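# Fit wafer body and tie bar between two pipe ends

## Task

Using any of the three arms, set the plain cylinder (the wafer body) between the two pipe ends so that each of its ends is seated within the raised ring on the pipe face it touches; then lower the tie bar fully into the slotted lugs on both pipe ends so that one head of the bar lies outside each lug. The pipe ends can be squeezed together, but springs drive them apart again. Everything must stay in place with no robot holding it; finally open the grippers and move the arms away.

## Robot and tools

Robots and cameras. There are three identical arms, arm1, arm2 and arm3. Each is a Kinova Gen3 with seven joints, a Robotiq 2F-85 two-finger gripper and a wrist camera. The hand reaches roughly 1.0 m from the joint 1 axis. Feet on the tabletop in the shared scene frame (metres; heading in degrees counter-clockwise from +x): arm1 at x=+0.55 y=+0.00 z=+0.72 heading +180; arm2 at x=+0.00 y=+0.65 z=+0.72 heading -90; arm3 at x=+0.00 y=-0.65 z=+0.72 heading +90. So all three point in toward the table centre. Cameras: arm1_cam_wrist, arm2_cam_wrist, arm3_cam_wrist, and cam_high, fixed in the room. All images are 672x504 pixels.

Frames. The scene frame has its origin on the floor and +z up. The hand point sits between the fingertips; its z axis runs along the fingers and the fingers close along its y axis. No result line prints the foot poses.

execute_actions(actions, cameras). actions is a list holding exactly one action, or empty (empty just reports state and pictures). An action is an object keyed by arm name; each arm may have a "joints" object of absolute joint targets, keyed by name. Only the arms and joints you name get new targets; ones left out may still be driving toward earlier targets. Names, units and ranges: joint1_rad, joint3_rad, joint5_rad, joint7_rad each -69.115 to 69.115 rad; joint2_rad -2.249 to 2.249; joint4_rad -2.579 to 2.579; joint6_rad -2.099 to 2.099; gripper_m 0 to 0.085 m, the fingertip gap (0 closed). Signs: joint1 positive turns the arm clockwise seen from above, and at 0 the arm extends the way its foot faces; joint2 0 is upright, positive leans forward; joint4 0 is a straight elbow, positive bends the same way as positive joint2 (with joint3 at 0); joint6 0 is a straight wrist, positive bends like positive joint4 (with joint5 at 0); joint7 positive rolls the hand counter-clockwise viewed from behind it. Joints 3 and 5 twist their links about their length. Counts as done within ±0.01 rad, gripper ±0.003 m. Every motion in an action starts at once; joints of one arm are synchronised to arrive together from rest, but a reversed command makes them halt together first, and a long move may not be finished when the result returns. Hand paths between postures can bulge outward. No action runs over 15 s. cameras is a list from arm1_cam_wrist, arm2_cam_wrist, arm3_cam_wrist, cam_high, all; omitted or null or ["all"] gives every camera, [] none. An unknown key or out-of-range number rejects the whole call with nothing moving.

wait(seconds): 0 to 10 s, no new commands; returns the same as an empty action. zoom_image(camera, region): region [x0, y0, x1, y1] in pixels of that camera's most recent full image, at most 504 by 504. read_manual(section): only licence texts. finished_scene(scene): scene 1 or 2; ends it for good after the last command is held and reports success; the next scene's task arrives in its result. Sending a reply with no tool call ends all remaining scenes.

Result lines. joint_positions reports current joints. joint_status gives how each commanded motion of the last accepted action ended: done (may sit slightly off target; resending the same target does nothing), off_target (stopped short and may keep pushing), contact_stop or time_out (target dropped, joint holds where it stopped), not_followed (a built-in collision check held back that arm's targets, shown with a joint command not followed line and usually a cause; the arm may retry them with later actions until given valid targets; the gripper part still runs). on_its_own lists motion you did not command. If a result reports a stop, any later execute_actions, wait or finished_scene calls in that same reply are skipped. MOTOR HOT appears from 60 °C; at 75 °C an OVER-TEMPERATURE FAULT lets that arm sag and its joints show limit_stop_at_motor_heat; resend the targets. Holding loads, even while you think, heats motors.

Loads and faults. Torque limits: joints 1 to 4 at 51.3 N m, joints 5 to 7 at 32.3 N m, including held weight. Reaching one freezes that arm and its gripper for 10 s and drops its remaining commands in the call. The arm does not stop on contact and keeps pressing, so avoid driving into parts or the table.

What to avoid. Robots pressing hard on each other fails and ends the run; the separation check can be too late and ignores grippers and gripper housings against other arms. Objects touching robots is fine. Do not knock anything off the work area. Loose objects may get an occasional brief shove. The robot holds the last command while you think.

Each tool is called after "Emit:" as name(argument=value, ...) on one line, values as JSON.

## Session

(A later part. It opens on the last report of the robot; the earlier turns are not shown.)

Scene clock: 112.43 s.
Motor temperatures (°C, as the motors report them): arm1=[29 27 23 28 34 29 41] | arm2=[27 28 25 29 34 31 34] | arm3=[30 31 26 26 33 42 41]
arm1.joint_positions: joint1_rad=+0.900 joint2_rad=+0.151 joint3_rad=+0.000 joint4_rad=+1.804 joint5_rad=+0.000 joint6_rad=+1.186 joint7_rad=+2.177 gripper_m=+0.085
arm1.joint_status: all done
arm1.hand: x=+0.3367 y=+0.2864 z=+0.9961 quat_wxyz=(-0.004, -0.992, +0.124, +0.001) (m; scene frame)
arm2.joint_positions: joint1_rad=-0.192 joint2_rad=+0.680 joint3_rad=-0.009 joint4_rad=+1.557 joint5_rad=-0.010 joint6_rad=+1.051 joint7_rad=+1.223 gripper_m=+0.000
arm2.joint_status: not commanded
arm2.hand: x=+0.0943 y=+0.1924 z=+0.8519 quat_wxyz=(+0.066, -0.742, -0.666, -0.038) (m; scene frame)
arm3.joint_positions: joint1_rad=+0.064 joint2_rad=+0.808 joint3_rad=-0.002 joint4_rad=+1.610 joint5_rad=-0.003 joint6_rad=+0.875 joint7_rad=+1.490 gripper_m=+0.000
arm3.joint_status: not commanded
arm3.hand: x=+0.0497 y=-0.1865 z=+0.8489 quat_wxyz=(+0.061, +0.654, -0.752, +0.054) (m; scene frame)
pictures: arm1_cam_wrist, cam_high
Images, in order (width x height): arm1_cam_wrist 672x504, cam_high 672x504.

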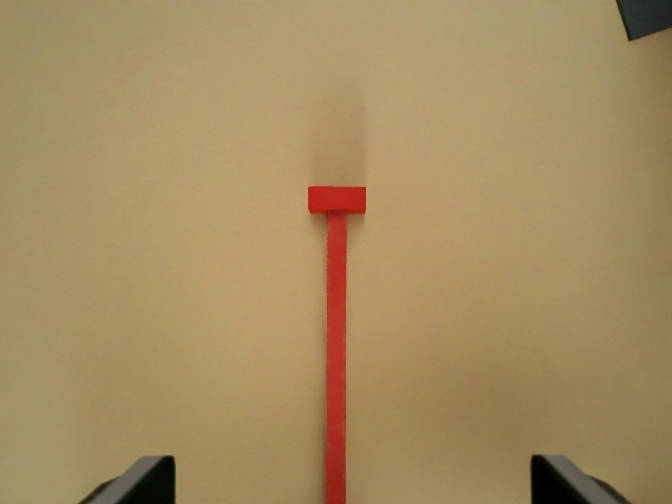

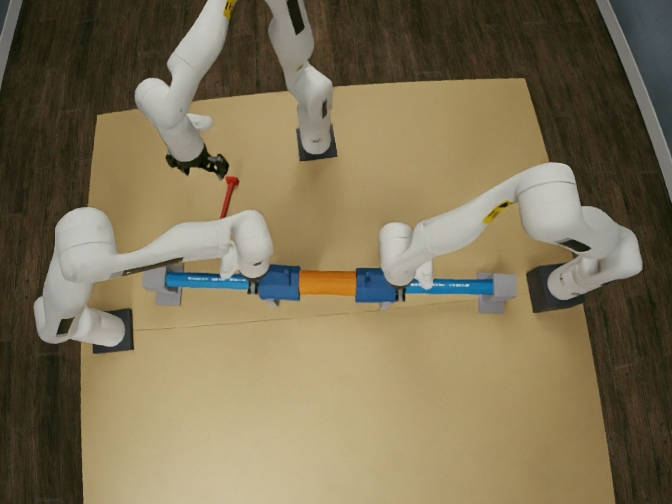

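Emit:
execute_actions(actions=[{"arm1":{"joints":{"joint1_rad":0.879,"joint2_rad":0.6549,"joint4_rad":2.0961,"joint6_rad":0.3906,"joint7_rad":2.156,"gripper_m":0.04}}}], cameras=["arm1_cam_wrist"])

Emit:
execute_actions(actions=[{"arm1":{"joints":{"gripper_m":0.0}}}], cameras=["arm1_cam_wrist"])

Scene clock: 114.37 s.
Motor temperatures (°C, as the motors report them): arm1=[29 27 23 28 34 29 41] | arm2=[27 28 25 29 34 31 34] | arm3=[30 31 26 26 33 42 41]
arm1.joint_positions: joint1_rad=+0.879 joint2_rad=+0.655 joint3_rad=+0.000 joint4_rad=+2.096 joint5_rad=+0.000 joint6_rad=+0.391 joint7_rad=+2.156 gripper_m=+0.040
arm1.joint_status: all done
arm1.hand: x=+0.3160 y=+0.2955 z=+0.7411 quat_wxyz=(-0.004, -0.992, +0.124, +0.001) (m; scene frame)
arm2.joint_positions: joint1_rad=-0.192 joint2_rad=+0.680 joint3_rad=-0.009 joint4_rad=+1.557 joint5_rad=-0.010 joint6_rad=+1.051 joint7_rad=+1.223 gripper_m=+0.000
arm2.joint_status: not commanded
arm2.hand: x=+0.0943 y=+0.1924 z=+0.8519 quat_wxyz=(+0.066, -0.742, -0.666, -0.038) (m; scene frame)
arm3.joint_positions: joint1_rad=+0.064 joint2_rad=+0.808 joint3_rad=-0.002 joint4_rad=+1.610 joint5_rad=-0.003 joint6_rad=+0.875 joint7_rad=+1.490 gripper_m=+0.000
arm3.joint_status: not commanded
arm3.hand: x=+0.0497 y=-0.1865 z=+0.8489 quat_wxyz=(+0.061, +0.654, -0.752, +0.054) (m; scene frame)
pictures: arm1_cam_wrist
Images, in order (width x height): arm1_cam_wrist 672x504.

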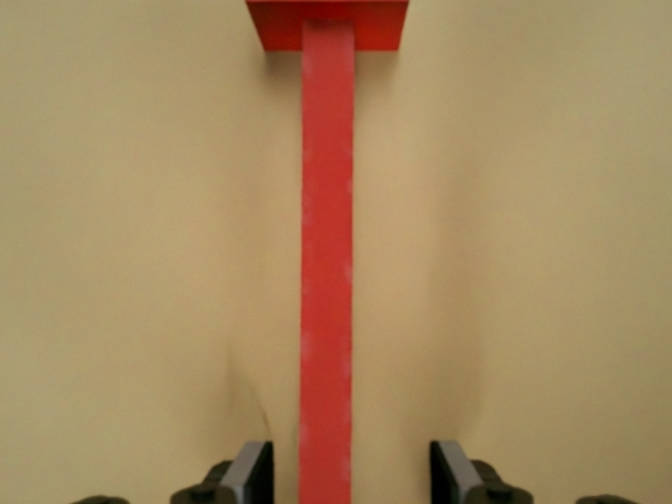

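Scene clock: 115.17 s.
Motor temperatures (°C, as the motors report them): arm1=[29 27 23 28 34 29 41] | arm2=[27 28 25 29 34 31 34] | arm3=[30 31 26 26 33 42 41]
arm1.joint_positions: joint1_rad=+0.879 joint2_rad=+0.654 joint3_rad=+0.000 joint4_rad=+2.096 joint5_rad=+0.000 joint6_rad=+0.391 joint7_rad=+2.156 gripper_m=+0.009
arm1.joint_status: gripper_m off_target (ended at +0.009, target +0.000)
arm1.hand: x=+0.3159 y=+0.2958 z=+0.7414 quat_wxyz=(-0.004, -0.992, +0.124, +0.001) (m; scene frame)
arm2.joint_positions: joint1_rad=-0.192 joint2_rad=+0.680 joint3_rad=-0.009 joint4_rad=+1.557 joint5_rad=-0.010 joint6_rad=+1.051 joint7_rad=+1.223 gripper_m=+0.000
arm2.joint_status: not commanded
arm2.hand: x=+0.0943 y=+0.1924 z=+0.8519 quat_wxyz=(+0.066, -0.742, -0.666, -0.038) (m; scene frame)
arm3.joint_positions: joint1_rad=+0.064 joint2_rad=+0.808 joint3_rad=-0.002 joint4_rad=+1.610 joint5_rad=-0.003 joint6_rad=+0.875 joint7_rad=+1.490 gripper_m=+0.000
arm3.joint_status: not commanded
arm3.hand: x=+0.0497 y=-0.1865 z=+0.8489 quat_wxyz=(+0.061, +0.654, -0.752, +0.054) (m; scene frame)
pictures: arm1_cam_wrist
Images, in order (width x height): arm1_cam_wrist 672x504.

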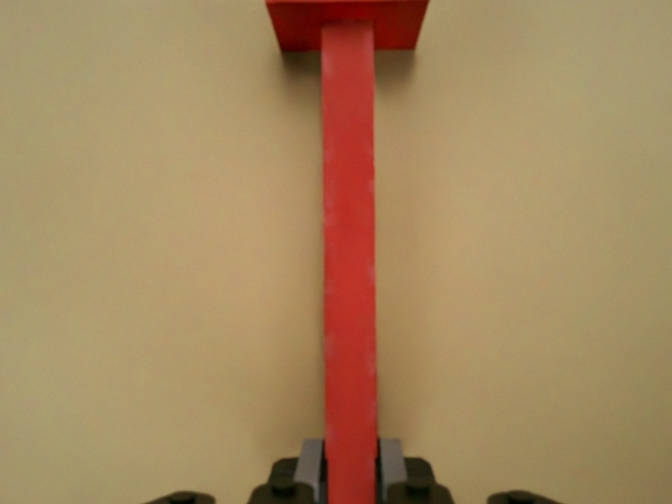

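Emit:
execute_actions(actions=[{"arm1":{"joints":{"joint2_rad":-0.1,"joint4_rad":2.1,"joint6_rad":1.14}}}], cameras=[])

Emit:
execute_actions(actions=[{"arm1":{"joints":{"joint1_rad":-0.008,"joint7_rad":2.98}}}], cameras=[])

Emit:
execute_actions(actions=[{"arm1":{"joints":{"joint2_rad":0.4933,"joint4_rad":1.5481,"joint6_rad":1.1002}}}], cameras=["arm1_cam_wrist","cam_high"])

Scene clock: 117.30 s.
Motor temperatures (°C, as the motors report them): arm1=[29 27 23 28 34 29 41] | arm2=[27 28 25 29 34 31 34] | arm3=[30 31 26 26 33 42 41]
arm1.joint_positions: joint1_rad=+0.879 joint2_rad=-0.099 joint3_rad=+0.000 joint4_rad=+2.101 joint5_rad=+0.000 joint6_rad=+1.140 joint7_rad=+2.156 gripper_m=+0.009
arm1.joint_status: all done
arm1.hand: x=+0.4051 y=+0.1996 z=+0.9860 quat_wxyz=(-0.004, -0.992, +0.124, +0.001) (m; scene frame)
arm2.joint_positions: joint1_rad=-0.192 joint2_rad=+0.680 joint3_rad=-0.009 joint4_rad=+1.557 joint5_rad=-0.010 joint6_rad=+1.051 joint7_rad=+1.223 gripper_m=+0.000
arm2.joint_status: not commanded
arm2.hand: x=+0.0943 y=+0.1924 z=+0.8519 quat_wxyz=(+0.066, -0.742, -0.666, -0.038) (m; scene frame)
arm3.joint_positions: joint1_rad=+0.064 joint2_rad=+0.808 joint3_rad=-0.002 joint4_rad=+1.610 joint5_rad=-0.003 joint6_rad=+0.875 joint7_rad=+1.490 gripper_m=+0.000
arm3.joint_status: not commanded
arm3.hand: x=+0.0497 y=-0.1865 z=+0.8489 quat_wxyz=(+0.061, +0.654, -0.752, +0.054) (m; scene frame)
pictures: none
No camera images: the call's "cameras" was empty. Leave "cameras" out to get every camera's image.

Scene clock: 119.53 s.
Motor temperatures (°C, as the motors report them): arm1=[29 27 23 28 34 29 41] | arm2=[27 28 25 29 34 31 34] | arm3=[30 31 26 26 33 42 41]
arm1.joint_positions: joint1_rad=-0.008 joint2_rad=-0.099 joint3_rad=+0.000 joint4_rad=+2.101 joint5_rad=+0.000 joint6_rad=+1.140 joint7_rad=+2.980 gripper_m=+0.009
arm1.joint_status: all done
arm1.hand: x=+0.3056 y=+0.0141 z=+0.9877 quat_wxyz=(-0.002, -0.745, -0.667, +0.004) (m; scene frame)
arm2.joint_positions: joint1_rad=-0.192 joint2_rad=+0.680 joint3_rad=-0.009 joint4_rad=+1.557 joint5_rad=-0.010 joint6_rad=+1.051 joint7_rad=+1.223 gripper_m=+0.000
arm2.joint_status: not commanded
arm2.hand: x=+0.0943 y=+0.1924 z=+0.8519 quat_wxyz=(+0.066, -0.742, -0.666, -0.038) (m; scene frame)
arm3.joint_positions: joint1_rad=+0.064 joint2_rad=+0.808 joint3_rad=-0.002 joint4_rad=+1.610 joint5_rad=-0.003 joint6_rad=+0.875 joint7_rad=+1.490 gripper_m=+0.000
arm3.joint_status: not commanded
arm3.hand: x=+0.0497 y=-0.1865 z=+0.8489 quat_wxyz=(+0.061, +0.654, -0.752, +0.054) (m; scene frame)
pictures: none
No camera images: the call's "cameras" was empty. Leave "cameras" out to get every camera's image.

Scene clock: 121.37 s.
Motor temperatures (°C, as the motors report them): arm1=[29 27 23 28 34 29 41] | arm2=[27 28 25 29 34 31 34] | arm3=[30 31 26 26 33 42 41]
arm1.joint_positions: joint1_rad=-0.008 joint2_rad=+0.494 joint3_rad=+0.000 joint4_rad=+1.549 joint5_rad=+0.000 joint6_rad=+1.100 joint7_rad=+2.980 gripper_m=+0.009
arm1.joint_status: all done
arm1.hand: x=+0.0707 y=+0.0014 z=+0.9283 quat_wxyz=(-0.003, -0.745, -0.667, +0.003) (m; scene frame)
arm2.joint_positions: joint1_rad=-0.192 joint2_rad=+0.680 joint3_rad=-0.009 joint4_rad=+1.557 joint5_rad=-0.010 joint6_rad=+1.051 joint7_rad=+1.223 gripper_m=+0.000
arm2.joint_status: not commanded
arm2.hand: x=+0.0943 y=+0.1924 z=+0.8519 quat_wxyz=(+0.066, -0.742, -0.666, -0.038) (m; scene frame)
arm3.joint_positions: joint1_rad=+0.064 joint2_rad=+0.808 joint3_rad=-0.002 joint4_rad=+1.610 joint5_rad=-0.003 joint6_rad=+0.875 joint7_rad=+1.490 gripper_m=+0.000
arm3.joint_status: not commanded
arm3.hand: x=+0.0497 y=-0.1865 z=+0.8489 quat_wxyz=(+0.061, +0.654, -0.752, +0.054) (m; scene frame)
pictures: arm1_cam_wrist, cam_high
Images, in order (width x height): arm1_cam_wrist 672x504, cam_high 672x504.

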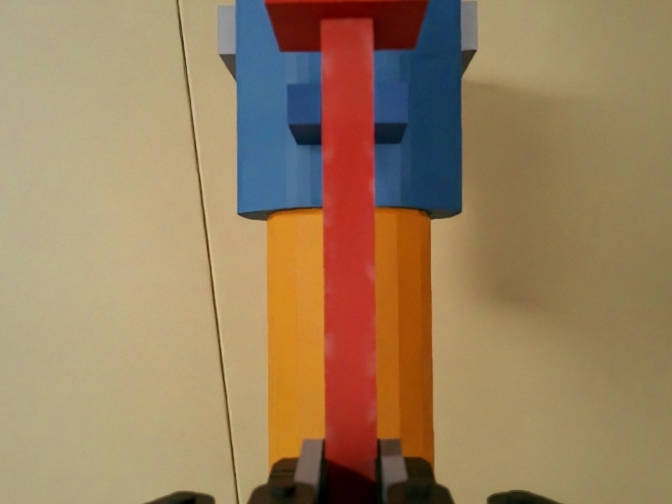

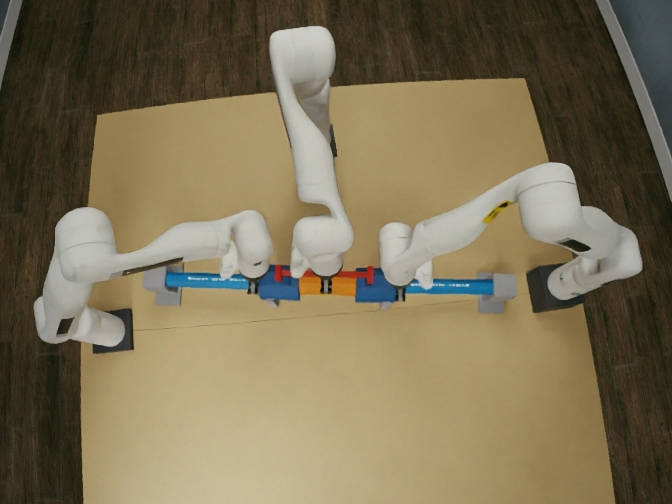

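Emit:
execute_actions(actions=[{"arm1":{"joints":{"joint2_rad":0.548,"joint4_rad":1.618,"joint6_rad":0.9756}}}], cameras=["arm1_cam_wrist","cam_high"])

Emit:
zoom_image(camera="cam_high", region=[250, 245, 410, 315])

Scene clock: 123.73 s.
Motor temperatures (°C, as the motors report them): arm1=[29 27 23 28 34 29 41] | arm2=[27 28 25 29 34 31 34] | arm3=[30 31 26 26 33 42 41]
arm1.joint_positions: joint1_rad=-0.007 joint2_rad=+0.518 joint3_rad=+0.000 joint4_rad=+1.613 joint5_rad=-0.001 joint6_rad=+0.988 joint7_rad=+2.980 gripper_m=+0.009
arm1.joint_status: joint2_rad time_out (moved +0.024 of +0.054); joint6_rad time_out (moved -0.112 of -0.125); the others done
arm1.hand: x=+0.0684 y=+0.0013 z=+0.8991 quat_wxyz=(+0.004, -0.745, -0.667, +0.012) (m; scene frame)
arm2.joint_positions: joint1_rad=-0.192 joint2_rad=+0.681 joint3_rad=-0.009 joint4_rad=+1.557 joint5_rad=-0.010 joint6_rad=+1.051 joint7_rad=+1.223 gripper_m=+0.000
arm2.joint_status: not commanded
arm2.hand: x=+0.0943 y=+0.1922 z=+0.8518 quat_wxyz=(+0.066, -0.742, -0.666, -0.038) (m; scene frame)
arm3.joint_positions: joint1_rad=+0.064 joint2_rad=+0.809 joint3_rad=-0.002 joint4_rad=+1.610 joint5_rad=-0.004 joint6_rad=+0.874 joint7_rad=+1.490 gripper_m=+0.000
arm3.joint_status: not commanded
arm3.hand: x=+0.0496 y=-0.1864 z=+0.8488 quat_wxyz=(+0.061, +0.654, -0.752, +0.054) (m; scene frame)
pictures: arm1_cam_wrist, cam_high
Images, in order (width x height): arm1_cam_wrist 672x504, cam_high 672x504.

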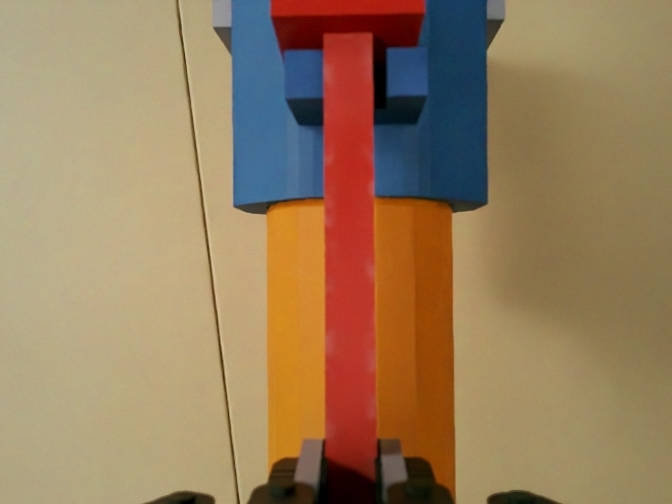

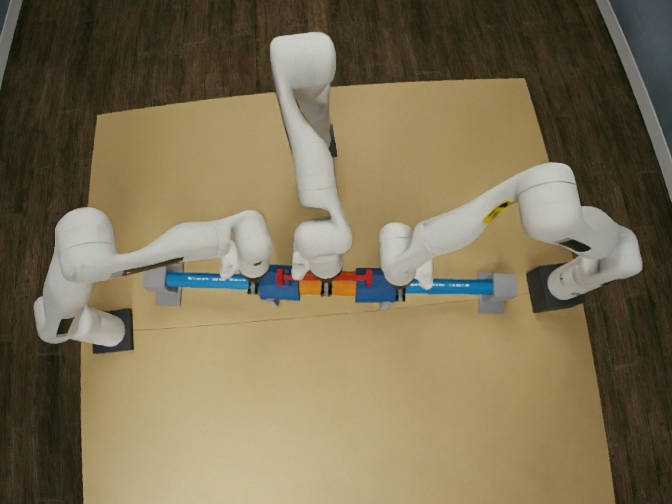

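Region (250, 245, 410, 315) of cam_high's 672x504 image, scaled by 3.150, with more detail than that image has; it fills the top 220 rows of this view, and the rest is white.

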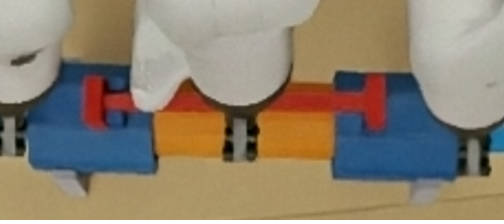

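Emit:
execute_actions(actions=[{"arm1":{"joints":{"joint2_rad":0.4933,"joint4_rad":1.5481,"joint6_rad":1.1002}}}], cameras=[])

Emit:
execute_actions(actions=[{"arm1":{"joints":{"joint2_rad":0.1,"joint4_rad":2.2,"joint6_rad":0.84}}}], cameras=[])

Emit:
execute_actions(actions=[{"arm1":{"joints":{"joint2_rad":0.561,"joint4_rad":2.4976,"joint6_rad":0.083}}}], cameras=[])

Emit:
execute_actions(actions=[{"arm1":{"joints":{"gripper_m":0.085}}}], cameras=["arm1_cam_wrist"])

Emit:
execute_actions(actions=[{"arm1":{"joints":{"joint2_rad":0.1,"joint4_rad":2.2,"joint6_rad":0.84}}}], cameras=[])

Emit:
execute_actions(actions=[{"arm1":{"joints":{"joint1_rad":-0.025,"joint2_rad":0.4933,"joint4_rad":1.5481,"joint6_rad":1.1002,"joint7_rad":2.963}}}], cameras=[])

Emit:
execute_actions(actions=[{"arm1":{"joints":{"joint2_rad":0.6455,"joint4_rad":1.679,"joint6_rad":0.817}}}], cameras=[])

Emit:
execute_actions(actions=[{"arm1":{"joints":{"gripper_m":0.04}}}], cameras=["arm1_cam_wrist"])

Scene clock: 124.93 s.
Motor temperatures (°C, as the motors report them): arm1=[29 27 23 28 34 29 41] | arm2=[27 28 25 29 34 31 34] | arm3=[30 31 26 26 33 42 41]
arm1.joint_positions: joint1_rad=-0.008 joint2_rad=+0.494 joint3_rad=+0.000 joint4_rad=+1.549 joint5_rad=+0.000 joint6_rad=+1.100 joint7_rad=+2.980 gripper_m=+0.009
arm1.joint_status: all done
arm1.hand: x=+0.0707 y=+0.0014 z=+0.9282 quat_wxyz=(-0.003, -0.745, -0.667, +0.003) (m; scene frame)
arm2.joint_positions: joint1_rad=-0.192 joint2_rad=+0.681 joint3_rad=-0.009 joint4_rad=+1.557 joint5_rad=-0.010 joint6_rad=+1.051 joint7_rad=+1.223 gripper_m=+0.000
arm2.joint_status: not commanded
arm2.hand: x=+0.0943 y=+0.1922 z=+0.8518 quat_wxyz=(+0.066, -0.742, -0.666, -0.038) (m; scene frame)
arm3.joint_positions: joint1_rad=+0.064 joint2_rad=+0.809 joint3_rad=-0.002 joint4_rad=+1.610 joint5_rad=-0.004 joint6_rad=+0.874 joint7_rad=+1.490 gripper_m=+0.000
arm3.joint_status: not commanded
arm3.hand: x=+0.0496 y=-0.1864 z=+0.8488 quat_wxyz=(+0.061, +0.654, -0.752, +0.054) (m; scene frame)
pictures: none
No camera images: the call's "cameras" was empty. Leave "cameras" out to get every camera's image.

Scene clock: 126.83 s.
Motor temperatures (°C, as the motors report them): arm1=[29 27 23 28 34 29 41] | arm2=[27 28 25 29 34 31 34] | arm3=[30 31 26 26 33 42 41]
arm1.joint_positions: joint1_rad=-0.008 joint2_rad=+0.101 joint3_rad=+0.000 joint4_rad=+2.200 joint5_rad=+0.000 joint6_rad=+0.840 joint7_rad=+2.980 gripper_m=+0.009
arm1.joint_status: all done
arm1.hand: x=+0.2729 y=+0.0118 z=+0.9091 quat_wxyz=(-0.002, -0.745, -0.667, +0.003) (m; scene frame)
arm2.joint_positions: joint1_rad=-0.192 joint2_rad=+0.681 joint3_rad=-0.009 joint4_rad=+1.557 joint5_rad=-0.010 joint6_rad=+1.051 joint7_rad=+1.223 gripper_m=+0.000
arm2.joint_status: not commanded
arm2.hand: x=+0.0943 y=+0.1922 z=+0.8518 quat_wxyz=(+0.066, -0.742, -0.666, -0.038) (m; scene frame)
arm3.joint_positions: joint1_rad=+0.064 joint2_rad=+0.809 joint3_rad=-0.002 joint4_rad=+1.610 joint5_rad=-0.004 joint6_rad=+0.874 joint7_rad=+1.490 gripper_m=+0.000
arm3.joint_status: not commanded
arm3.hand: x=+0.0496 y=-0.1864 z=+0.8488 quat_wxyz=(+0.061, +0.654, -0.752, +0.054) (m; scene frame)
pictures: none
No camera images: the call's "cameras" was empty. Leave "cameras" out to get every camera's image.

Scene clock: 128.50 s.
Motor temperatures (°C, as the motors report them): arm1=[29 27 23 28 34 29 41] | arm2=[27 28 25 29 34 31 34] | arm3=[30 31 26 26 33 42 41]
arm1.joint_positions: joint1_rad=-0.009 joint2_rad=+0.557 joint3_rad=+0.000 joint4_rad=+2.496 joint5_rad=+0.000 joint6_rad=+0.083 joint7_rad=+2.980 gripper_m=+0.009
arm1.joint_status: all done
arm1.hand: x=+0.2973 y=+0.0116 z=+0.7441 quat_wxyz=(-0.001, -0.744, -0.668, +0.005) (m; scene frame)
arm2.joint_positions: joint1_rad=-0.192 joint2_rad=+0.681 joint3_rad=-0.009 joint4_rad=+1.557 joint5_rad=-0.010 joint6_rad=+1.051 joint7_rad=+1.223 gripper_m=+0.000
arm2.joint_status: not commanded
arm2.hand: x=+0.0943 y=+0.1922 z=+0.8518 quat_wxyz=(+0.066, -0.742, -0.666, -0.038) (m; scene frame)
arm3.joint_positions: joint1_rad=+0.064 joint2_rad=+0.809 joint3_rad=-0.002 joint4_rad=+1.610 joint5_rad=-0.004 joint6_rad=+0.874 joint7_rad=+1.490 gripper_m=+0.000
arm3.joint_status: not commanded
arm3.hand: x=+0.0496 y=-0.1864 z=+0.8488 quat_wxyz=(+0.061, +0.654, -0.752, +0.054) (m; scene frame)
pictures: none
No camera images: the call's "cameras" was empty. Leave "cameras" out to get every camera's image.

Scene clock: 129.73 s.
Motor temperatures (°C, as the motors report them): arm1=[29 27 23 28 34 29 41] | arm2=[27 28 25 29 34 31 34] | arm3=[30 31 26 26 33 42 41]
arm1.joint_positions: joint1_rad=-0.008 joint2_rad=+0.561 joint3_rad=+0.000 joint4_rad=+2.498 joint5_rad=+0.000 joint6_rad=+0.083 joint7_rad=+2.980 gripper_m=+0.085
arm1.joint_status: all done
arm1.hand: x=+0.2992 y=+0.0119 z=+0.7432 quat_wxyz=(-0.002, -0.745, -0.667, +0.003) (m; scene frame)
arm2.joint_positions: joint1_rad=-0.192 joint2_rad=+0.681 joint3_rad=-0.009 joint4_rad=+1.557 joint5_rad=-0.010 joint6_rad=+1.051 joint7_rad=+1.223 gripper_m=+0.000
arm2.joint_status: not commanded
arm2.hand: x=+0.0943 y=+0.1922 z=+0.8518 quat_wxyz=(+0.066, -0.742, -0.666, -0.038) (m; scene frame)
arm3.joint_positions: joint1_rad=+0.064 joint2_rad=+0.809 joint3_rad=-0.002 joint4_rad=+1.610 joint5_rad=-0.004 joint6_rad=+0.874 joint7_rad=+1.490 gripper_m=+0.000
arm3.joint_status: not commanded
arm3.hand: x=+0.0496 y=-0.1864 z=+0.8488 quat_wxyz=(+0.061, +0.654, -0.752, +0.054) (m; scene frame)
pictures: arm1_cam_wrist
Images, in order (width x height): arm1_cam_wrist 672x504.

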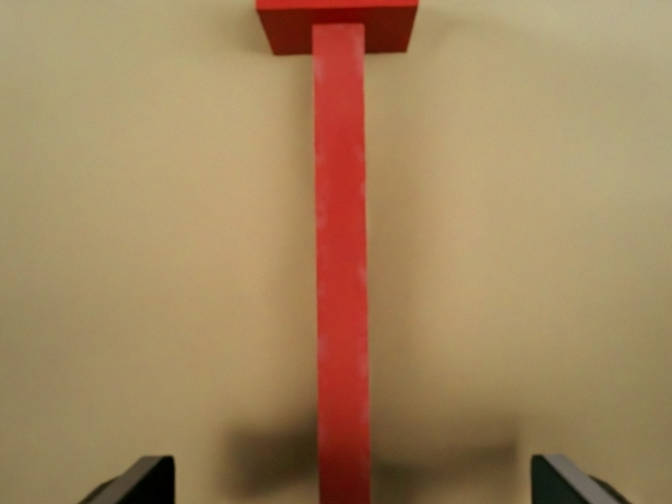

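Scene clock: 131.40 s.
Motor temperatures (°C, as the motors report them): arm1=[29 27 23 28 34 29 41] | arm2=[27 28 25 29 34 31 34] | arm3=[30 31 26 27 33 42 41]
arm1.joint_positions: joint1_rad=-0.008 joint2_rad=+0.100 joint3_rad=+0.000 joint4_rad=+2.200 joint5_rad=+0.000 joint6_rad=+0.840 joint7_rad=+2.980 gripper_m=+0.085
arm1.joint_status: all done
arm1.hand: x=+0.2726 y=+0.0118 z=+0.9094 quat_wxyz=(-0.002, -0.745, -0.667, +0.004) (m; scene frame)
arm2.joint_positions: joint1_rad=-0.192 joint2_rad=+0.681 joint3_rad=-0.009 joint4_rad=+1.557 joint5_rad=-0.010 joint6_rad=+1.051 joint7_rad=+1.223 gripper_m=+0.000
arm2.joint_status: not commanded
arm2.hand: x=+0.0943 y=+0.1922 z=+0.8518 quat_wxyz=(+0.066, -0.742, -0.666, -0.038) (m; scene frame)
arm3.joint_positions: joint1_rad=+0.064 joint2_rad=+0.809 joint3_rad=-0.002 joint4_rad=+1.610 joint5_rad=-0.004 joint6_rad=+0.874 joint7_rad=+1.490 gripper_m=+0.000
arm3.joint_status: not commanded
arm3.hand: x=+0.0496 y=-0.1864 z=+0.8488 quat_wxyz=(+0.061, +0.654, -0.752, +0.054) (m; scene frame)
pictures: none
No camera images: the call's "cameras" was empty. Leave "cameras" out to get every camera's image.

Scene clock: 133.30 s.
Motor temperatures (°C, as the motors report them): arm1=[29 27 23 28 34 29 41] | arm2=[27 28 25 29 34 31 34] | arm3=[30 31 26 27 33 42 41]
arm1.joint_positions: joint1_rad=-0.025 joint2_rad=+0.493 joint3_rad=+0.000 joint4_rad=+1.548 joint5_rad=+0.000 joint6_rad=+1.100 joint7_rad=+2.963 gripper_m=+0.085
arm1.joint_status: all done
arm1.hand: x=+0.0704 y=-0.0068 z=+0.9290 quat_wxyz=(-0.002, -0.745, -0.667, +0.003) (m; scene frame)
arm2.joint_positions: joint1_rad=-0.192 joint2_rad=+0.681 joint3_rad=-0.009 joint4_rad=+1.557 joint5_rad=-0.010 joint6_rad=+1.051 joint7_rad=+1.223 gripper_m=+0.000
arm2.joint_status: not commanded
arm2.hand: x=+0.0943 y=+0.1922 z=+0.8518 quat_wxyz=(+0.066, -0.742, -0.666, -0.038) (m; scene frame)
arm3.joint_positions: joint1_rad=+0.064 joint2_rad=+0.809 joint3_rad=-0.002 joint4_rad=+1.610 joint5_rad=-0.004 joint6_rad=+0.874 joint7_rad=+1.490 gripper_m=+0.000
arm3.joint_status: not commanded
arm3.hand: x=+0.0496 y=-0.1864 z=+0.8488 quat_wxyz=(+0.061, +0.654, -0.752, +0.054) (m; scene frame)
pictures: none
No camera images: the call's "cameras" was empty. Leave "cameras" out to get every camera's image.

Scene clock: 134.37 s.
Motor temperatures (°C, as the motors report them): arm1=[29 27 23 28 34 29 41] | arm2=[27 28 25 29 34 31 34] | arm3=[30 31 26 27 33 42 41]
arm1.joint_positions: joint1_rad=-0.025 joint2_rad=+0.645 joint3_rad=+0.000 joint4_rad=+1.679 joint5_rad=+0.000 joint6_rad=+0.817 joint7_rad=+2.963 gripper_m=+0.085
arm1.joint_status: all done
arm1.hand: x=+0.0672 y=-0.0078 z=+0.8219 quat_wxyz=(-0.002, -0.745, -0.667, +0.003) (m; scene frame)
arm2.joint_positions: joint1_rad=-0.192 joint2_rad=+0.681 joint3_rad=-0.009 joint4_rad=+1.557 joint5_rad=-0.010 joint6_rad=+1.051 joint7_rad=+1.223 gripper_m=+0.000
arm2.joint_status: not commanded
arm2.hand: x=+0.0943 y=+0.1922 z=+0.8518 quat_wxyz=(+0.066, -0.742, -0.666, -0.038) (m; scene frame)
arm3.joint_positions: joint1_rad=+0.064 joint2_rad=+0.809 joint3_rad=-0.002 joint4_rad=+1.610 joint5_rad=-0.004 joint6_rad=+0.874 joint7_rad=+1.490 gripper_m=+0.000
arm3.joint_status: not commanded
arm3.hand: x=+0.0496 y=-0.1864 z=+0.8488 quat_wxyz=(+0.061, +0.654, -0.752, +0.054) (m; scene frame)
pictures: none
No camera images: the call's "cameras" was empty. Leave "cameras" out to get every camera's image.

Scene clock: 135.20 s.
Motor temperatures (°C, as the motors report them): arm1=[29 27 23 28 34 29 41] | arm2=[27 28 25 29 34 31 34] | arm3=[30 31 26 27 33 42 41]
arm1.joint_positions: joint1_rad=-0.025 joint2_rad=+0.645 joint3_rad=+0.000 joint4_rad=+1.679 joint5_rad=+0.000 joint6_rad=+0.818 joint7_rad=+2.963 gripper_m=+0.061
arm1.joint_status: gripper_m off_target (ended at +0.061, target +0.040)
arm1.hand: x=+0.0675 y=-0.0078 z=+0.8222 quat_wxyz=(-0.002, -0.745, -0.667, +0.003) (m; scene frame)
arm2.joint_positions: joint1_rad=-0.192 joint2_rad=+0.681 joint3_rad=-0.009 joint4_rad=+1.557 joint5_rad=-0.010 joint6_rad=+1.051 joint7_rad=+1.223 gripper_m=+0.000
arm2.joint_status: not commanded
arm2.hand: x=+0.0942 y=+0.1922 z=+0.8518 quat_wxyz=(+0.066, -0.742, -0.666, -0.038) (m; scene frame)
arm3.joint_positions: joint1_rad=+0.064 joint2_rad=+0.809 joint3_rad=-0.002 joint4_rad=+1.610 joint5_rad=-0.004 joint6_rad=+0.874 joint7_rad=+1.490 gripper_m=+0.000
arm3.joint_status: not commanded
arm3.hand: x=+0.0496 y=-0.1865 z=+0.8488 quat_wxyz=(+0.061, +0.654, -0.752, +0.054) (m; scene frame)
pictures: arm1_cam_wrist
Images, in order (width x height): arm1_cam_wrist 672x504.

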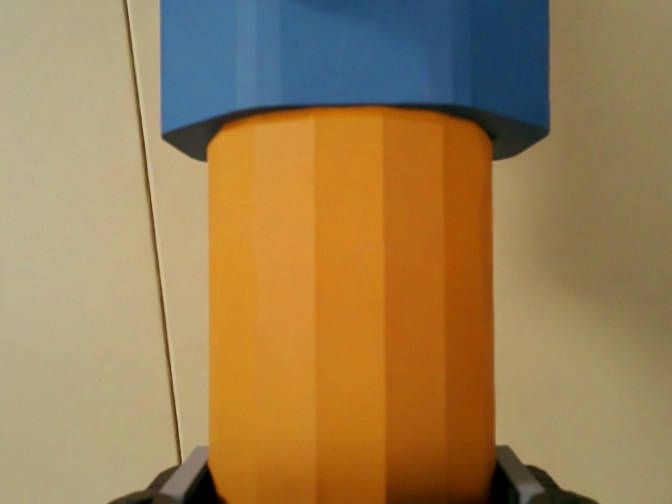

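Emit:
execute_actions(actions=[{"arm1":{"joints":{"joint7_rad":3.0}},"arm3":{"joints":{"joint1_rad":0.062,"joint2_rad":0.80,"joint3_rad":0,"joint4_rad":1.57,"joint5_rad":0,"joint6_rad":0.80}}}], cameras=["cam_high"])

Emit:
zoom_image(camera="cam_high", region=[250, 245, 410, 315])

Scene clock: 137.33 s.
Motor temperatures (°C, as the motors report them): arm1=[29 27 23 28 34 29 41] | arm2=[27 28 25 29 34 31 34] | arm3=[30 31 26 27 33 42 41]
arm1.joint_positions: joint1_rad=-0.024 joint2_rad=+0.645 joint3_rad=+0.001 joint4_rad=+1.679 joint5_rad=-0.002 joint6_rad=+0.817 joint7_rad=+2.998 gripper_m=+0.061
arm1.joint_status: all done
arm1.hand: x=+0.0675 y=-0.0071 z=+0.8219 quat_wxyz=(-0.002, -0.734, -0.679, +0.004) (m; scene frame)
arm2.joint_positions: joint1_rad=-0.191 joint2_rad=+0.680 joint3_rad=-0.009 joint4_rad=+1.558 joint5_rad=-0.010 joint6_rad=+1.054 joint7_rad=+1.223 gripper_m=+0.000
arm2.joint_status: not commanded
arm2.hand: x=+0.0937 y=+0.1937 z=+0.8518 quat_wxyz=(+0.068, -0.742, -0.666, -0.039) (m; scene frame)
arm3.joint_positions: joint1_rad=+0.063 joint2_rad=+0.803 joint3_rad=-0.001 joint4_rad=+1.622 joint5_rad=-0.002 joint6_rad=+0.859 joint7_rad=+1.490 gripper_m=+0.000
arm3.joint_status: joint4_rad time_out (moved +0.011 of -0.040); joint6_rad time_out (moved -0.015 of -0.074); the others done
arm3.hand: x=+0.0505 y=-0.1866 z=+0.8488 quat_wxyz=(+0.057, +0.655, -0.752, +0.052) (m; scene frame)
pictures: cam_high
Images, in order (width x height): cam_high 672x504.

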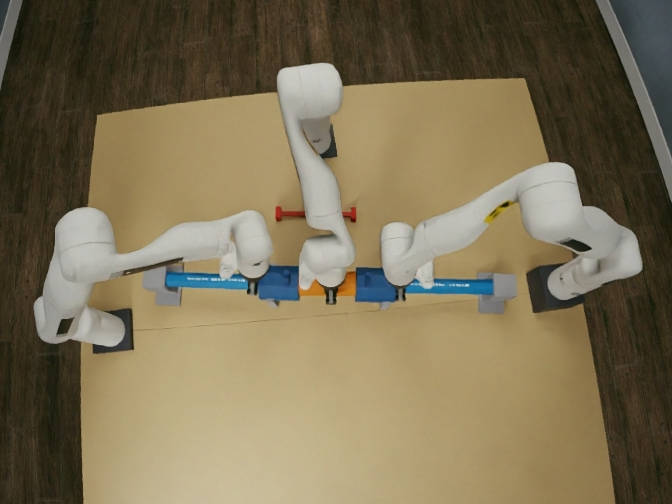

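Region (250, 245, 410, 315) of cam_high's 672x504 image, scaled by 3.150, with more detail than that image has; it fills the top 220 rows of this view, and the rest is white.

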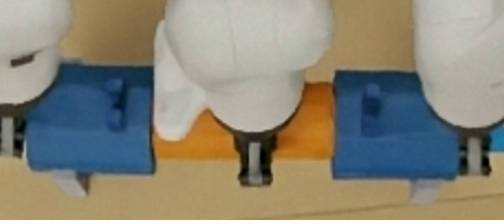

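Emit:
execute_actions(actions=[{"arm1":{"joints":{"joint2_rad":0.6503,"joint3_rad":0,"joint4_rad":1.6817,"joint5_rad":0,"joint6_rad":0.8096,"joint7_rad":2.963}},"arm3":{"joints":{"joint1_rad":0.062,"joint2_rad":0.80,"joint3_rad":0,"joint4_rad":1.57,"joint5_rad":0,"joint6_rad":0.80}},"arm2":{"joints":{"joint1_rad":-0.185,"joint2_rad":0.68,"joint3_rad":0,"joint4_rad":1.51,"joint5_rad":0,"joint6_rad":0.98}}}], cameras=["arm1_cam_wrist"])

Scene clock: 139.67 s.
Motor temperatures (°C, as the motors report them): arm1=[29 27 23 28 34 29 41] | arm2=[27 28 25 29 34 32 34] | arm3=[30 31 26 27 33 42 41]
arm1.joint_positions: joint1_rad=-0.025 joint2_rad=+0.652 joint3_rad=+0.000 joint4_rad=+1.682 joint5_rad=+0.000 joint6_rad=+0.810 joint7_rad=+2.963 gripper_m=+0.061
arm1.joint_status: all done
arm1.hand: x=+0.0680 y=-0.0078 z=+0.8180 quat_wxyz=(-0.003, -0.745, -0.667, +0.003) (m; scene frame)
arm2.joint_positions: joint1_rad=-0.194 joint2_rad=+0.679 joint3_rad=-0.010 joint4_rad=+1.563 joint5_rad=-0.010 joint6_rad=+1.047 joint7_rad=+1.223 gripper_m=+0.000
arm2.joint_status: joint4_rad time_out (moved +0.005 of -0.048); joint6_rad time_out (moved -0.006 of -0.074); the others done
arm2.hand: x=+0.0950 y=+0.1944 z=+0.8510 quat_wxyz=(+0.067, -0.741, -0.667, -0.039) (m; scene frame)
arm3.joint_positions: joint1_rad=+0.062 joint2_rad=+0.803 joint3_rad=-0.001 joint4_rad=+1.624 joint5_rad=-0.002 joint6_rad=+0.862 joint7_rad=+1.490 gripper_m=+0.000
arm3.joint_status: joint4_rad time_out (moved +0.003 of -0.052); joint6_rad time_out (moved +0.003 of -0.059); the others done
arm3.hand: x=+0.0494 y=-0.1888 z=+0.8488 quat_wxyz=(+0.059, +0.655, -0.751, +0.054) (m; scene frame)
pictures: arm1_cam_wrist
Images, in order (width x height): arm1_cam_wrist 672x504.

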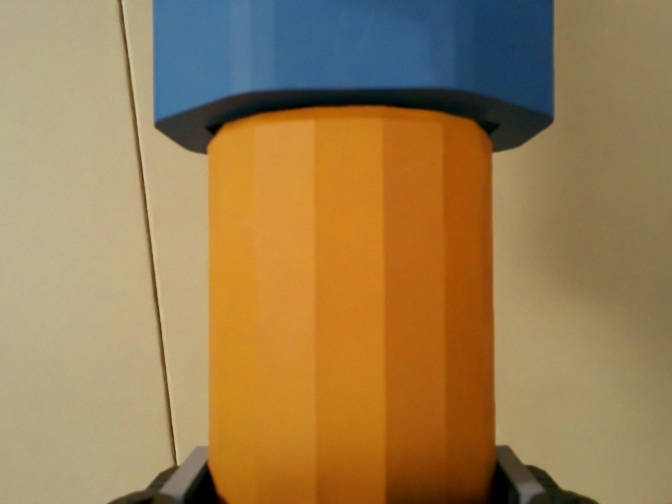

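Emit:
execute_actions(actions=[{"arm3":{"joints":{"joint1_rad":0.064,"joint2_rad":0.815,"joint3_rad":0,"joint4_rad":1.53,"joint5_rad":0,"joint6_rad":0.77}},"arm2":{"joints":{"joint1_rad":-0.18,"joint2_rad":0.70,"joint3_rad":0,"joint4_rad":1.47,"joint5_rad":0,"joint6_rad":0.95}}}], cameras=["arm1_cam_wrist"])

Scene clock: 150.43 s.
Motor temperatures (°C, as the motors report them): arm1=[29 27 23 28 34 29 41] | arm2=[27 28 25 29 34 32 34] | arm3=[30 32 26 27 33 42 41]
TORQUE FAULT: arm2's joint6_rad reached its load limit. arm2 stopped for 10 seconds, dropped its targets and accepts commands again.
TORQUE FAULT: arm3's joint6_rad reached its load limit. arm3 stopped for 10 seconds, dropped its targets and accepts commands again. The stops added 9.6 s to the call and to motion_time.
arm1.joint_positions: joint1_rad=-0.023 joint2_rad=+0.652 joint3_rad=+0.002 joint4_rad=+1.683 joint5_rad=+0.002 joint6_rad=+0.810 joint7_rad=+2.963 gripper_m=+0.061
arm1.joint_status: not commanded
arm1.hand: x=+0.0683 y=-0.0054 z=+0.8178 quat_wxyz=(-0.002, -0.746, -0.666, +0.001) (m; scene frame)
arm2.joint_positions: joint1_rad=-0.191 joint2_rad=+0.686 joint3_rad=-0.012 joint4_rad=+1.553 joint5_rad=-0.013 joint6_rad=+1.062 joint7_rad=+1.223 gripper_m=+0.000
arm2.joint_status: joint1_rad torque_fault (moved +0.003 of +0.014); joint2_rad torque_fault (moved +0.007 of +0.021); joint3_rad torque_fault (moved -0.002 of +0.010); joint4_rad torque_fault (moved -0.010 of -0.093); joint5_rad torque_fault (moved -0.003 of +0.010); joint6_rad torque_fault (moved +0.015 of -0.097)
arm2.hand: x=+0.0954 y=+0.1952 z=+0.8506 quat_wxyz=(+0.071, -0.742, -0.666, -0.043) (m; scene frame)
arm3.joint_positions: joint1_rad=+0.064 joint2_rad=+0.809 joint3_rad=-0.002 joint4_rad=+1.607 joint5_rad=-0.003 joint6_rad=+0.871 joint7_rad=+1.490 gripper_m=+0.000
arm3.joint_status: joint4_rad torque_fault (moved -0.017 of -0.094); joint6_rad torque_fault (moved +0.009 of -0.092); the others done
arm3.hand: x=+0.0501 y=-0.1840 z=+0.8488 quat_wxyz=(+0.059, +0.655, -0.752, +0.053) (m; scene frame)
pictures: arm1_cam_wrist
Images, in order (width x height): arm1_cam_wrist 672x504.

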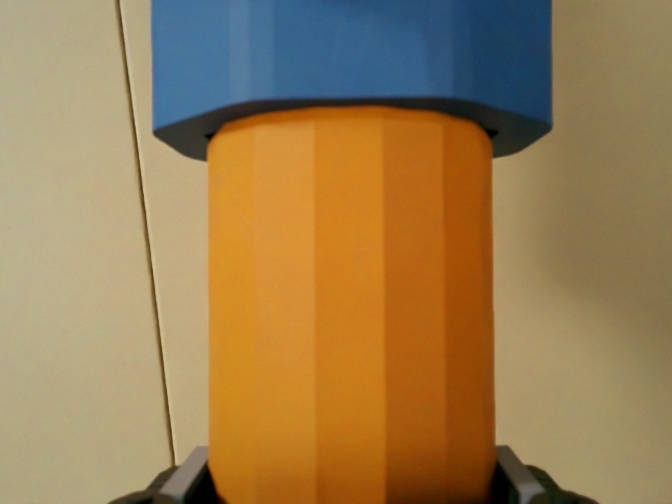

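Emit:
execute_actions(actions=[{"arm3":{"joints":{"joint1_rad":0.055,"joint2_rad":0.6615,"joint3_rad":0,"joint4_rad":1.903,"joint5_rad":0,"joint6_rad":0.5771}},"arm1":{"joints":{"joint1_rad":0.005,"joint3_rad":0,"joint5_rad":0,"joint7_rad":2.993}}}], cameras=["arm1_cam_wrist"])

Scene clock: 152.07 s.
Motor temperatures (°C, as the motors report them): arm1=[29 27 23 28 34 29 41] | arm2=[27 28 25 29 34 32 34] | arm3=[30 32 26 27 33 42 41]
arm1.joint_positions: joint1_rad=-0.004 joint2_rad=+0.651 joint3_rad=-0.009 joint4_rad=+1.683 joint5_rad=-0.007 joint6_rad=+0.811 joint7_rad=+2.992 gripper_m=+0.061
arm1.joint_status: all done
arm1.hand: x=+0.0686 y=-0.0037 z=+0.8183 quat_wxyz=(-0.007, -0.741, -0.671, +0.006) (m; scene frame)
arm2.joint_positions: joint1_rad=-0.191 joint2_rad=+0.686 joint3_rad=-0.012 joint4_rad=+1.555 joint5_rad=-0.013 joint6_rad=+1.064 joint7_rad=+1.223 gripper_m=+0.000
arm2.joint_status: not commanded
arm2.hand: x=+0.0952 y=+0.1963 z=+0.8506 quat_wxyz=(+0.072, -0.741, -0.666, -0.044) (m; scene frame)
arm3.joint_positions: joint1_rad=+0.055 joint2_rad=+0.662 joint3_rad=+0.000 joint4_rad=+1.903 joint5_rad=+0.000 joint6_rad=+0.577 joint7_rad=+1.490 gripper_m=+0.000
arm3.joint_status: all done
arm3.hand: x=+0.0458 y=-0.2213 z=+0.8594 quat_wxyz=(+0.007, +0.660, -0.751, +0.002) (m; scene frame)
pictures: arm1_cam_wrist
Images, in order (width x height): arm1_cam_wrist 672x504.

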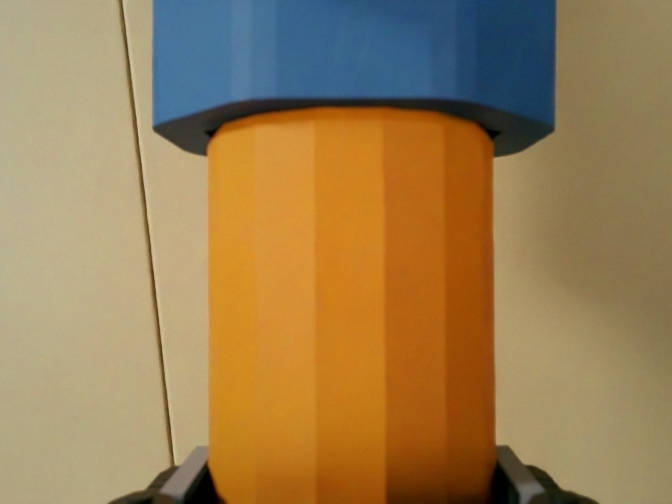

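Emit:
execute_actions(actions=[{"arm1":{"joints":{"joint1_rad":0.005,"joint2_rad":0.6553,"joint3_rad":0,"joint4_rad":1.6844,"joint5_rad":0,"joint6_rad":0.8019,"joint7_rad":2.993}}}], cameras=[])

Emit:
execute_actions(actions=[{"arm1":{"joints":{"joint1_rad":0.005,"joint2_rad":0.6603,"joint3_rad":0,"joint4_rad":1.687,"joint5_rad":0,"joint6_rad":0.7943,"joint7_rad":2.993}}}], cameras=["arm1_cam_wrist"])

Scene clock: 152.57 s.
Motor temperatures (°C, as the motors report them): arm1=[29 27 23 28 34 29 41] | arm2=[27 28 25 29 34 32 34] | arm3=[30 32 26 27 33 42 41]
arm1.joint_positions: joint1_rad=-0.003 joint2_rad=+0.655 joint3_rad=-0.009 joint4_rad=+1.685 joint5_rad=-0.006 joint6_rad=+0.802 joint7_rad=+2.992 gripper_m=+0.061
arm1.joint_status: all done
arm1.hand: x=+0.0677 y=-0.0033 z=+0.8159 quat_wxyz=(-0.006, -0.741, -0.671, +0.006) (m; scene frame)
arm2.joint_positions: joint1_rad=-0.191 joint2_rad=+0.686 joint3_rad=-0.012 joint4_rad=+1.555 joint5_rad=-0.013 joint6_rad=+1.064 joint7_rad=+1.223 gripper_m=+0.000
arm2.joint_status: not commanded
arm2.hand: x=+0.0952 y=+0.1963 z=+0.8506 quat_wxyz=(+0.072, -0.741, -0.666, -0.044) (m; scene frame)
arm3.joint_positions: joint1_rad=+0.055 joint2_rad=+0.662 joint3_rad=+0.000 joint4_rad=+1.903 joint5_rad=+0.000 joint6_rad=+0.577 joint7_rad=+1.490 gripper_m=+0.000
arm3.joint_status: not commanded
arm3.hand: x=+0.0458 y=-0.2213 z=+0.8594 quat_wxyz=(+0.007, +0.660, -0.751, +0.002) (m; scene frame)
pictures: none
No camera images: the call's "cameras" was empty. Leave "cameras" out to get every camera's image.

Scene clock: 153.00 s.
Motor temperatures (°C, as the motors report them): arm1=[29 27 23 28 34 29 41] | arm2=[27 28 25 29 34 32 34] | arm3=[30 32 26 27 33 42 41]
arm1.joint_positions: joint1_rad=-0.003 joint2_rad=+0.659 joint3_rad=-0.009 joint4_rad=+1.686 joint5_rad=-0.005 joint6_rad=+0.794 joint7_rad=+2.993 gripper_m=+0.061
arm1.joint_status: all done
arm1.hand: x=+0.0669 y=-0.0030 z=+0.8136 quat_wxyz=(-0.005, -0.741, -0.672, +0.007) (m; scene frame)
arm2.joint_positions: joint1_rad=-0.191 joint2_rad=+0.686 joint3_rad=-0.012 joint4_rad=+1.555 joint5_rad=-0.013 joint6_rad=+1.064 joint7_rad=+1.223 gripper_m=+0.000
arm2.joint_status: not commanded
arm2.hand: x=+0.0952 y=+0.1963 z=+0.8506 quat_wxyz=(+0.072, -0.741, -0.666, -0.044) (m; scene frame)
arm3.joint_positions: joint1_rad=+0.055 joint2_rad=+0.662 joint3_rad=+0.000 joint4_rad=+1.903 joint5_rad=+0.000 joint6_rad=+0.577 joint7_rad=+1.490 gripper_m=+0.000
arm3.joint_status: not commanded
arm3.hand: x=+0.0458 y=-0.2213 z=+0.8594 quat_wxyz=(+0.007, +0.660, -0.751, +0.002) (m; scene frame)
pictures: arm1_cam_wrist
Images, in order (width x height): arm1_cam_wrist 672x504.

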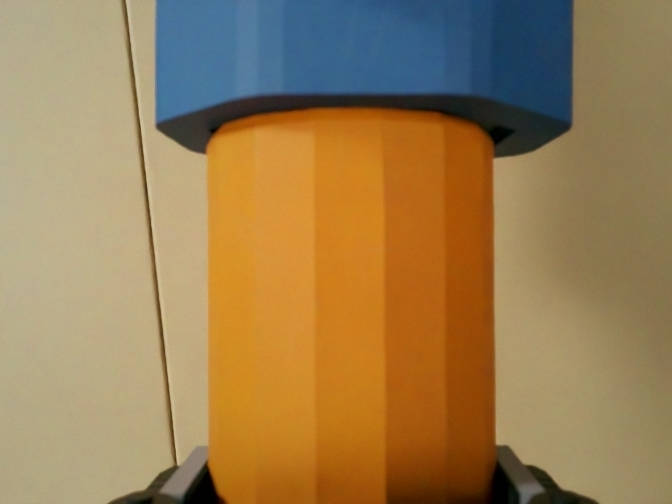

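Emit:
execute_actions(actions=[{"arm1":{"joints":{"joint1_rad":0.005,"joint2_rad":0.6405,"joint3_rad":0,"joint4_rad":1.6763,"joint5_rad":0,"joint6_rad":0.8248,"joint7_rad":2.993}}}], cameras=[])

Emit:
execute_actions(actions=[{"arm1":{"joints":{"joint1_rad":0.005,"joint2_rad":0.6356,"joint3_rad":0,"joint4_rad":1.6736,"joint5_rad":0,"joint6_rad":0.8324,"joint7_rad":2.993}}}], cameras=[])

Emit:
execute_actions(actions=[{"arm1":{"joints":{"joint1_rad":0.005,"joint2_rad":0.6307,"joint3_rad":0,"joint4_rad":1.6709,"joint5_rad":0,"joint6_rad":0.84,"joint7_rad":2.993}}}], cameras=["arm1_cam_wrist"])

Scene clock: 153.73 s.
Motor temperatures (°C, as the motors report them): arm1=[29 27 23 28 34 29 41] | arm2=[27 28 25 29 34 32 34] | arm3=[30 32 26 27 33 42 41]
arm1.joint_positions: joint1_rad=-0.003 joint2_rad=+0.645 joint3_rad=-0.009 joint4_rad=+1.677 joint5_rad=-0.006 joint6_rad=+0.823 joint7_rad=+2.993 gripper_m=+0.061
arm1.joint_status: all done
arm1.hand: x=+0.0678 y=-0.0031 z=+0.8225 quat_wxyz=(-0.007, -0.741, -0.671, +0.006) (m; scene frame)
arm2.joint_positions: joint1_rad=-0.192 joint2_rad=+0.685 joint3_rad=-0.012 joint4_rad=+1.555 joint5_rad=-0.014 joint6_rad=+1.065 joint7_rad=+1.223 gripper_m=+0.000
arm2.joint_status: not commanded
arm2.hand: x=+0.0956 y=+0.1970 z=+0.8506 quat_wxyz=(+0.072, -0.741, -0.666, -0.044) (m; scene frame)
arm3.joint_positions: joint1_rad=+0.055 joint2_rad=+0.662 joint3_rad=+0.000 joint4_rad=+1.903 joint5_rad=+0.000 joint6_rad=+0.577 joint7_rad=+1.490 gripper_m=+0.000
arm3.joint_status: not commanded
arm3.hand: x=+0.0458 y=-0.2213 z=+0.8594 quat_wxyz=(+0.007, +0.660, -0.751, +0.002) (m; scene frame)
pictures: none
No camera images: the call's "cameras" was empty. Leave "cameras" out to get every camera's image.

Scene clock: 154.17 s.
Motor temperatures (°C, as the motors report them): arm1=[29 27 23 28 34 29 41] | arm2=[27 28 25 29 34 32 34] | arm3=[30 32 26 27 33 42 41]
arm1.joint_positions: joint1_rad=-0.003 joint2_rad=+0.640 joint3_rad=-0.009 joint4_rad=+1.674 joint5_rad=-0.006 joint6_rad=+0.830 joint7_rad=+2.993 gripper_m=+0.061
arm1.joint_status: all done
arm1.hand: x=+0.0679 y=-0.0030 z=+0.8254 quat_wxyz=(-0.007, -0.741, -0.671, +0.005) (m; scene frame)
arm2.joint_positions: joint1_rad=-0.192 joint2_rad=+0.685 joint3_rad=-0.012 joint4_rad=+1.555 joint5_rad=-0.014 joint6_rad=+1.065 joint7_rad=+1.223 gripper_m=+0.000
arm2.joint_status: not commanded
arm2.hand: x=+0.0956 y=+0.1970 z=+0.8506 quat_wxyz=(+0.072, -0.741, -0.666, -0.044) (m; scene frame)
arm3.joint_positions: joint1_rad=+0.055 joint2_rad=+0.662 joint3_rad=+0.000 joint4_rad=+1.903 joint5_rad=+0.000 joint6_rad=+0.577 joint7_rad=+1.490 gripper_m=+0.000
arm3.joint_status: not commanded
arm3.hand: x=+0.0458 y=-0.2213 z=+0.8594 quat_wxyz=(+0.007, +0.660, -0.751, +0.002) (m; scene frame)
pictures: none
No camera images: the call's "cameras" was empty. Leave "cameras" out to get every camera's image.

Scene clock: 154.60 s.
Motor temperatures (°C, as the motors report them): arm1=[29 27 23 28 34 29 41] | arm2=[27 28 25 30 34 32 34] | arm3=[30 32 26 27 33 42 41]
arm1.joint_positions: joint1_rad=-0.003 joint2_rad=+0.636 joint3_rad=-0.009 joint4_rad=+1.671 joint5_rad=-0.006 joint6_rad=+0.838 joint7_rad=+2.993 gripper_m=+0.061
arm1.joint_status: all done
arm1.hand: x=+0.0680 y=-0.0030 z=+0.8283 quat_wxyz=(-0.007, -0.741, -0.671, +0.005) (m; scene frame)
arm2.joint_positions: joint1_rad=-0.192 joint2_rad=+0.685 joint3_rad=-0.012 joint4_rad=+1.555 joint5_rad=-0.014 joint6_rad=+1.065 joint7_rad=+1.223 gripper_m=+0.000
arm2.joint_status: not commanded
arm2.hand: x=+0.0956 y=+0.1970 z=+0.8506 quat_wxyz=(+0.072, -0.741, -0.666, -0.044) (m; scene frame)
arm3.joint_positions: joint1_rad=+0.055 joint2_rad=+0.662 joint3_rad=+0.000 joint4_rad=+1.903 joint5_rad=+0.000 joint6_rad=+0.577 joint7_rad=+1.490 gripper_m=+0.000
arm3.joint_status: not commanded
arm3.hand: x=+0.0458 y=-0.2213 z=+0.8594 quat_wxyz=(+0.007, +0.660, -0.751, +0.002) (m; scene frame)
pictures: arm1_cam_wrist
Images, in order (width x height): arm1_cam_wrist 672x504.

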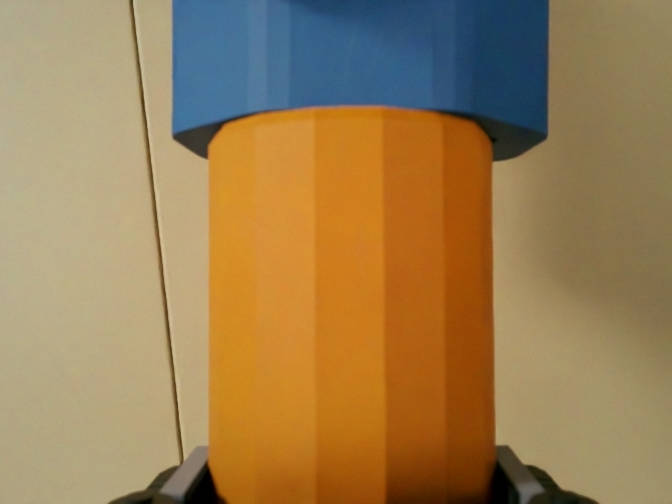

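Emit:
execute_actions(actions=[{"arm1":{"joints":{"joint1_rad":0.005,"joint2_rad":0.6352,"joint3_rad":0,"joint4_rad":1.6874,"joint5_rad":0,"joint6_rad":0.819,"joint7_rad":2.993}}}], cameras=[])

Emit:
execute_actions(actions=[{"arm1":{"joints":{"joint1_rad":0.005,"joint2_rad":0.6401,"joint3_rad":0,"joint4_rad":1.6901,"joint5_rad":0,"joint6_rad":0.8114,"joint7_rad":2.993}}}], cameras=[])

Emit:
execute_actions(actions=[{"arm1":{"joints":{"joint1_rad":0.005,"joint2_rad":0.645,"joint3_rad":0,"joint4_rad":1.6928,"joint5_rad":0,"joint6_rad":0.8038,"joint7_rad":2.993}}}], cameras=["arm1_cam_wrist"])

Scene clock: 155.27 s.
Motor temperatures (°C, as the motors report them): arm1=[29 27 23 28 34 29 41] | arm2=[27 28 25 30 34 32 34] | arm3=[30 32 26 27 33 42 41]
arm1.joint_positions: joint1_rad=-0.003 joint2_rad=+0.633 joint3_rad=-0.009 joint4_rad=+1.685 joint5_rad=-0.006 joint6_rad=+0.817 joint7_rad=+2.992 gripper_m=+0.061
arm1.joint_status: all done
arm1.hand: x=+0.0682 y=-0.0028 z=+0.8263 quat_wxyz=(-0.004, -0.741, -0.671, +0.009) (m; scene frame)
arm2.joint_positions: joint1_rad=-0.192 joint2_rad=+0.685 joint3_rad=-0.012 joint4_rad=+1.555 joint5_rad=-0.014 joint6_rad=+1.065 joint7_rad=+1.223 gripper_m=+0.000
arm2.joint_status: not commanded
arm2.hand: x=+0.0956 y=+0.1970 z=+0.8506 quat_wxyz=(+0.072, -0.741, -0.666, -0.044) (m; scene frame)
arm3.joint_positions: joint1_rad=+0.055 joint2_rad=+0.662 joint3_rad=+0.000 joint4_rad=+1.903 joint5_rad=+0.000 joint6_rad=+0.577 joint7_rad=+1.490 gripper_m=+0.000
arm3.joint_status: not commanded
arm3.hand: x=+0.0458 y=-0.2213 z=+0.8594 quat_wxyz=(+0.007, +0.660, -0.751, +0.002) (m; scene frame)
pictures: none
No camera images: the call's "cameras" was empty. Leave "cameras" out to get every camera's image.

Scene clock: 155.70 s.
Motor temperatures (°C, as the motors report them): arm1=[29 27 23 28 34 29 41] | arm2=[27 28 25 30 34 32 34] | arm3=[30 32 26 27 33 42 41]
arm1.joint_positions: joint1_rad=-0.003 joint2_rad=+0.637 joint3_rad=-0.009 joint4_rad=+1.688 joint5_rad=-0.006 joint6_rad=+0.810 joint7_rad=+2.992 gripper_m=+0.061
arm1.joint_status: all done
arm1.hand: x=+0.0683 y=-0.0028 z=+0.8237 quat_wxyz=(-0.004, -0.741, -0.671, +0.009) (m; scene frame)
arm2.joint_positions: joint1_rad=-0.192 joint2_rad=+0.685 joint3_rad=-0.012 joint4_rad=+1.555 joint5_rad=-0.014 joint6_rad=+1.065 joint7_rad=+1.223 gripper_m=+0.000
arm2.joint_status: not commanded
arm2.hand: x=+0.0956 y=+0.1970 z=+0.8506 quat_wxyz=(+0.072, -0.741, -0.666, -0.044) (m; scene frame)
arm3.joint_positions: joint1_rad=+0.055 joint2_rad=+0.662 joint3_rad=+0.000 joint4_rad=+1.903 joint5_rad=+0.000 joint6_rad=+0.577 joint7_rad=+1.490 gripper_m=+0.000
arm3.joint_status: not commanded
arm3.hand: x=+0.0458 y=-0.2213 z=+0.8594 quat_wxyz=(+0.007, +0.660, -0.751, +0.002) (m; scene frame)
pictures: none
No camera images: the call's "cameras" was empty. Leave "cameras" out to get every camera's image.

Scene clock: 156.13 s.
Motor temperatures (°C, as the motors report them): arm1=[29 27 23 28 34 29 41] | arm2=[27 28 25 30 34 32 34] | arm3=[30 32 26 27 33 42 41]
arm1.joint_positions: joint1_rad=-0.003 joint2_rad=+0.642 joint3_rad=-0.009 joint4_rad=+1.690 joint5_rad=-0.005 joint6_rad=+0.803 joint7_rad=+2.992 gripper_m=+0.061
arm1.joint_status: all done
arm1.hand: x=+0.0684 y=-0.0028 z=+0.8207 quat_wxyz=(-0.004, -0.741, -0.671, +0.009) (m; scene frame)
arm2.joint_positions: joint1_rad=-0.192 joint2_rad=+0.685 joint3_rad=-0.012 joint4_rad=+1.555 joint5_rad=-0.014 joint6_rad=+1.065 joint7_rad=+1.223 gripper_m=+0.000
arm2.joint_status: not commanded
arm2.hand: x=+0.0956 y=+0.1970 z=+0.8506 quat_wxyz=(+0.072, -0.741, -0.666, -0.044) (m; scene frame)
arm3.joint_positions: joint1_rad=+0.055 joint2_rad=+0.662 joint3_rad=+0.000 joint4_rad=+1.903 joint5_rad=+0.000 joint6_rad=+0.577 joint7_rad=+1.490 gripper_m=+0.000
arm3.joint_status: not commanded
arm3.hand: x=+0.0458 y=-0.2213 z=+0.8594 quat_wxyz=(+0.007, +0.660, -0.751, +0.002) (m; scene frame)
pictures: arm1_cam_wrist
Images, in order (width x height): arm1_cam_wrist 672x504.

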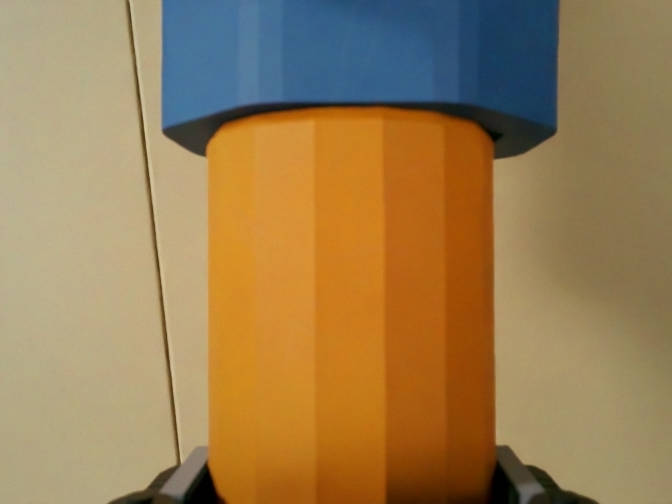

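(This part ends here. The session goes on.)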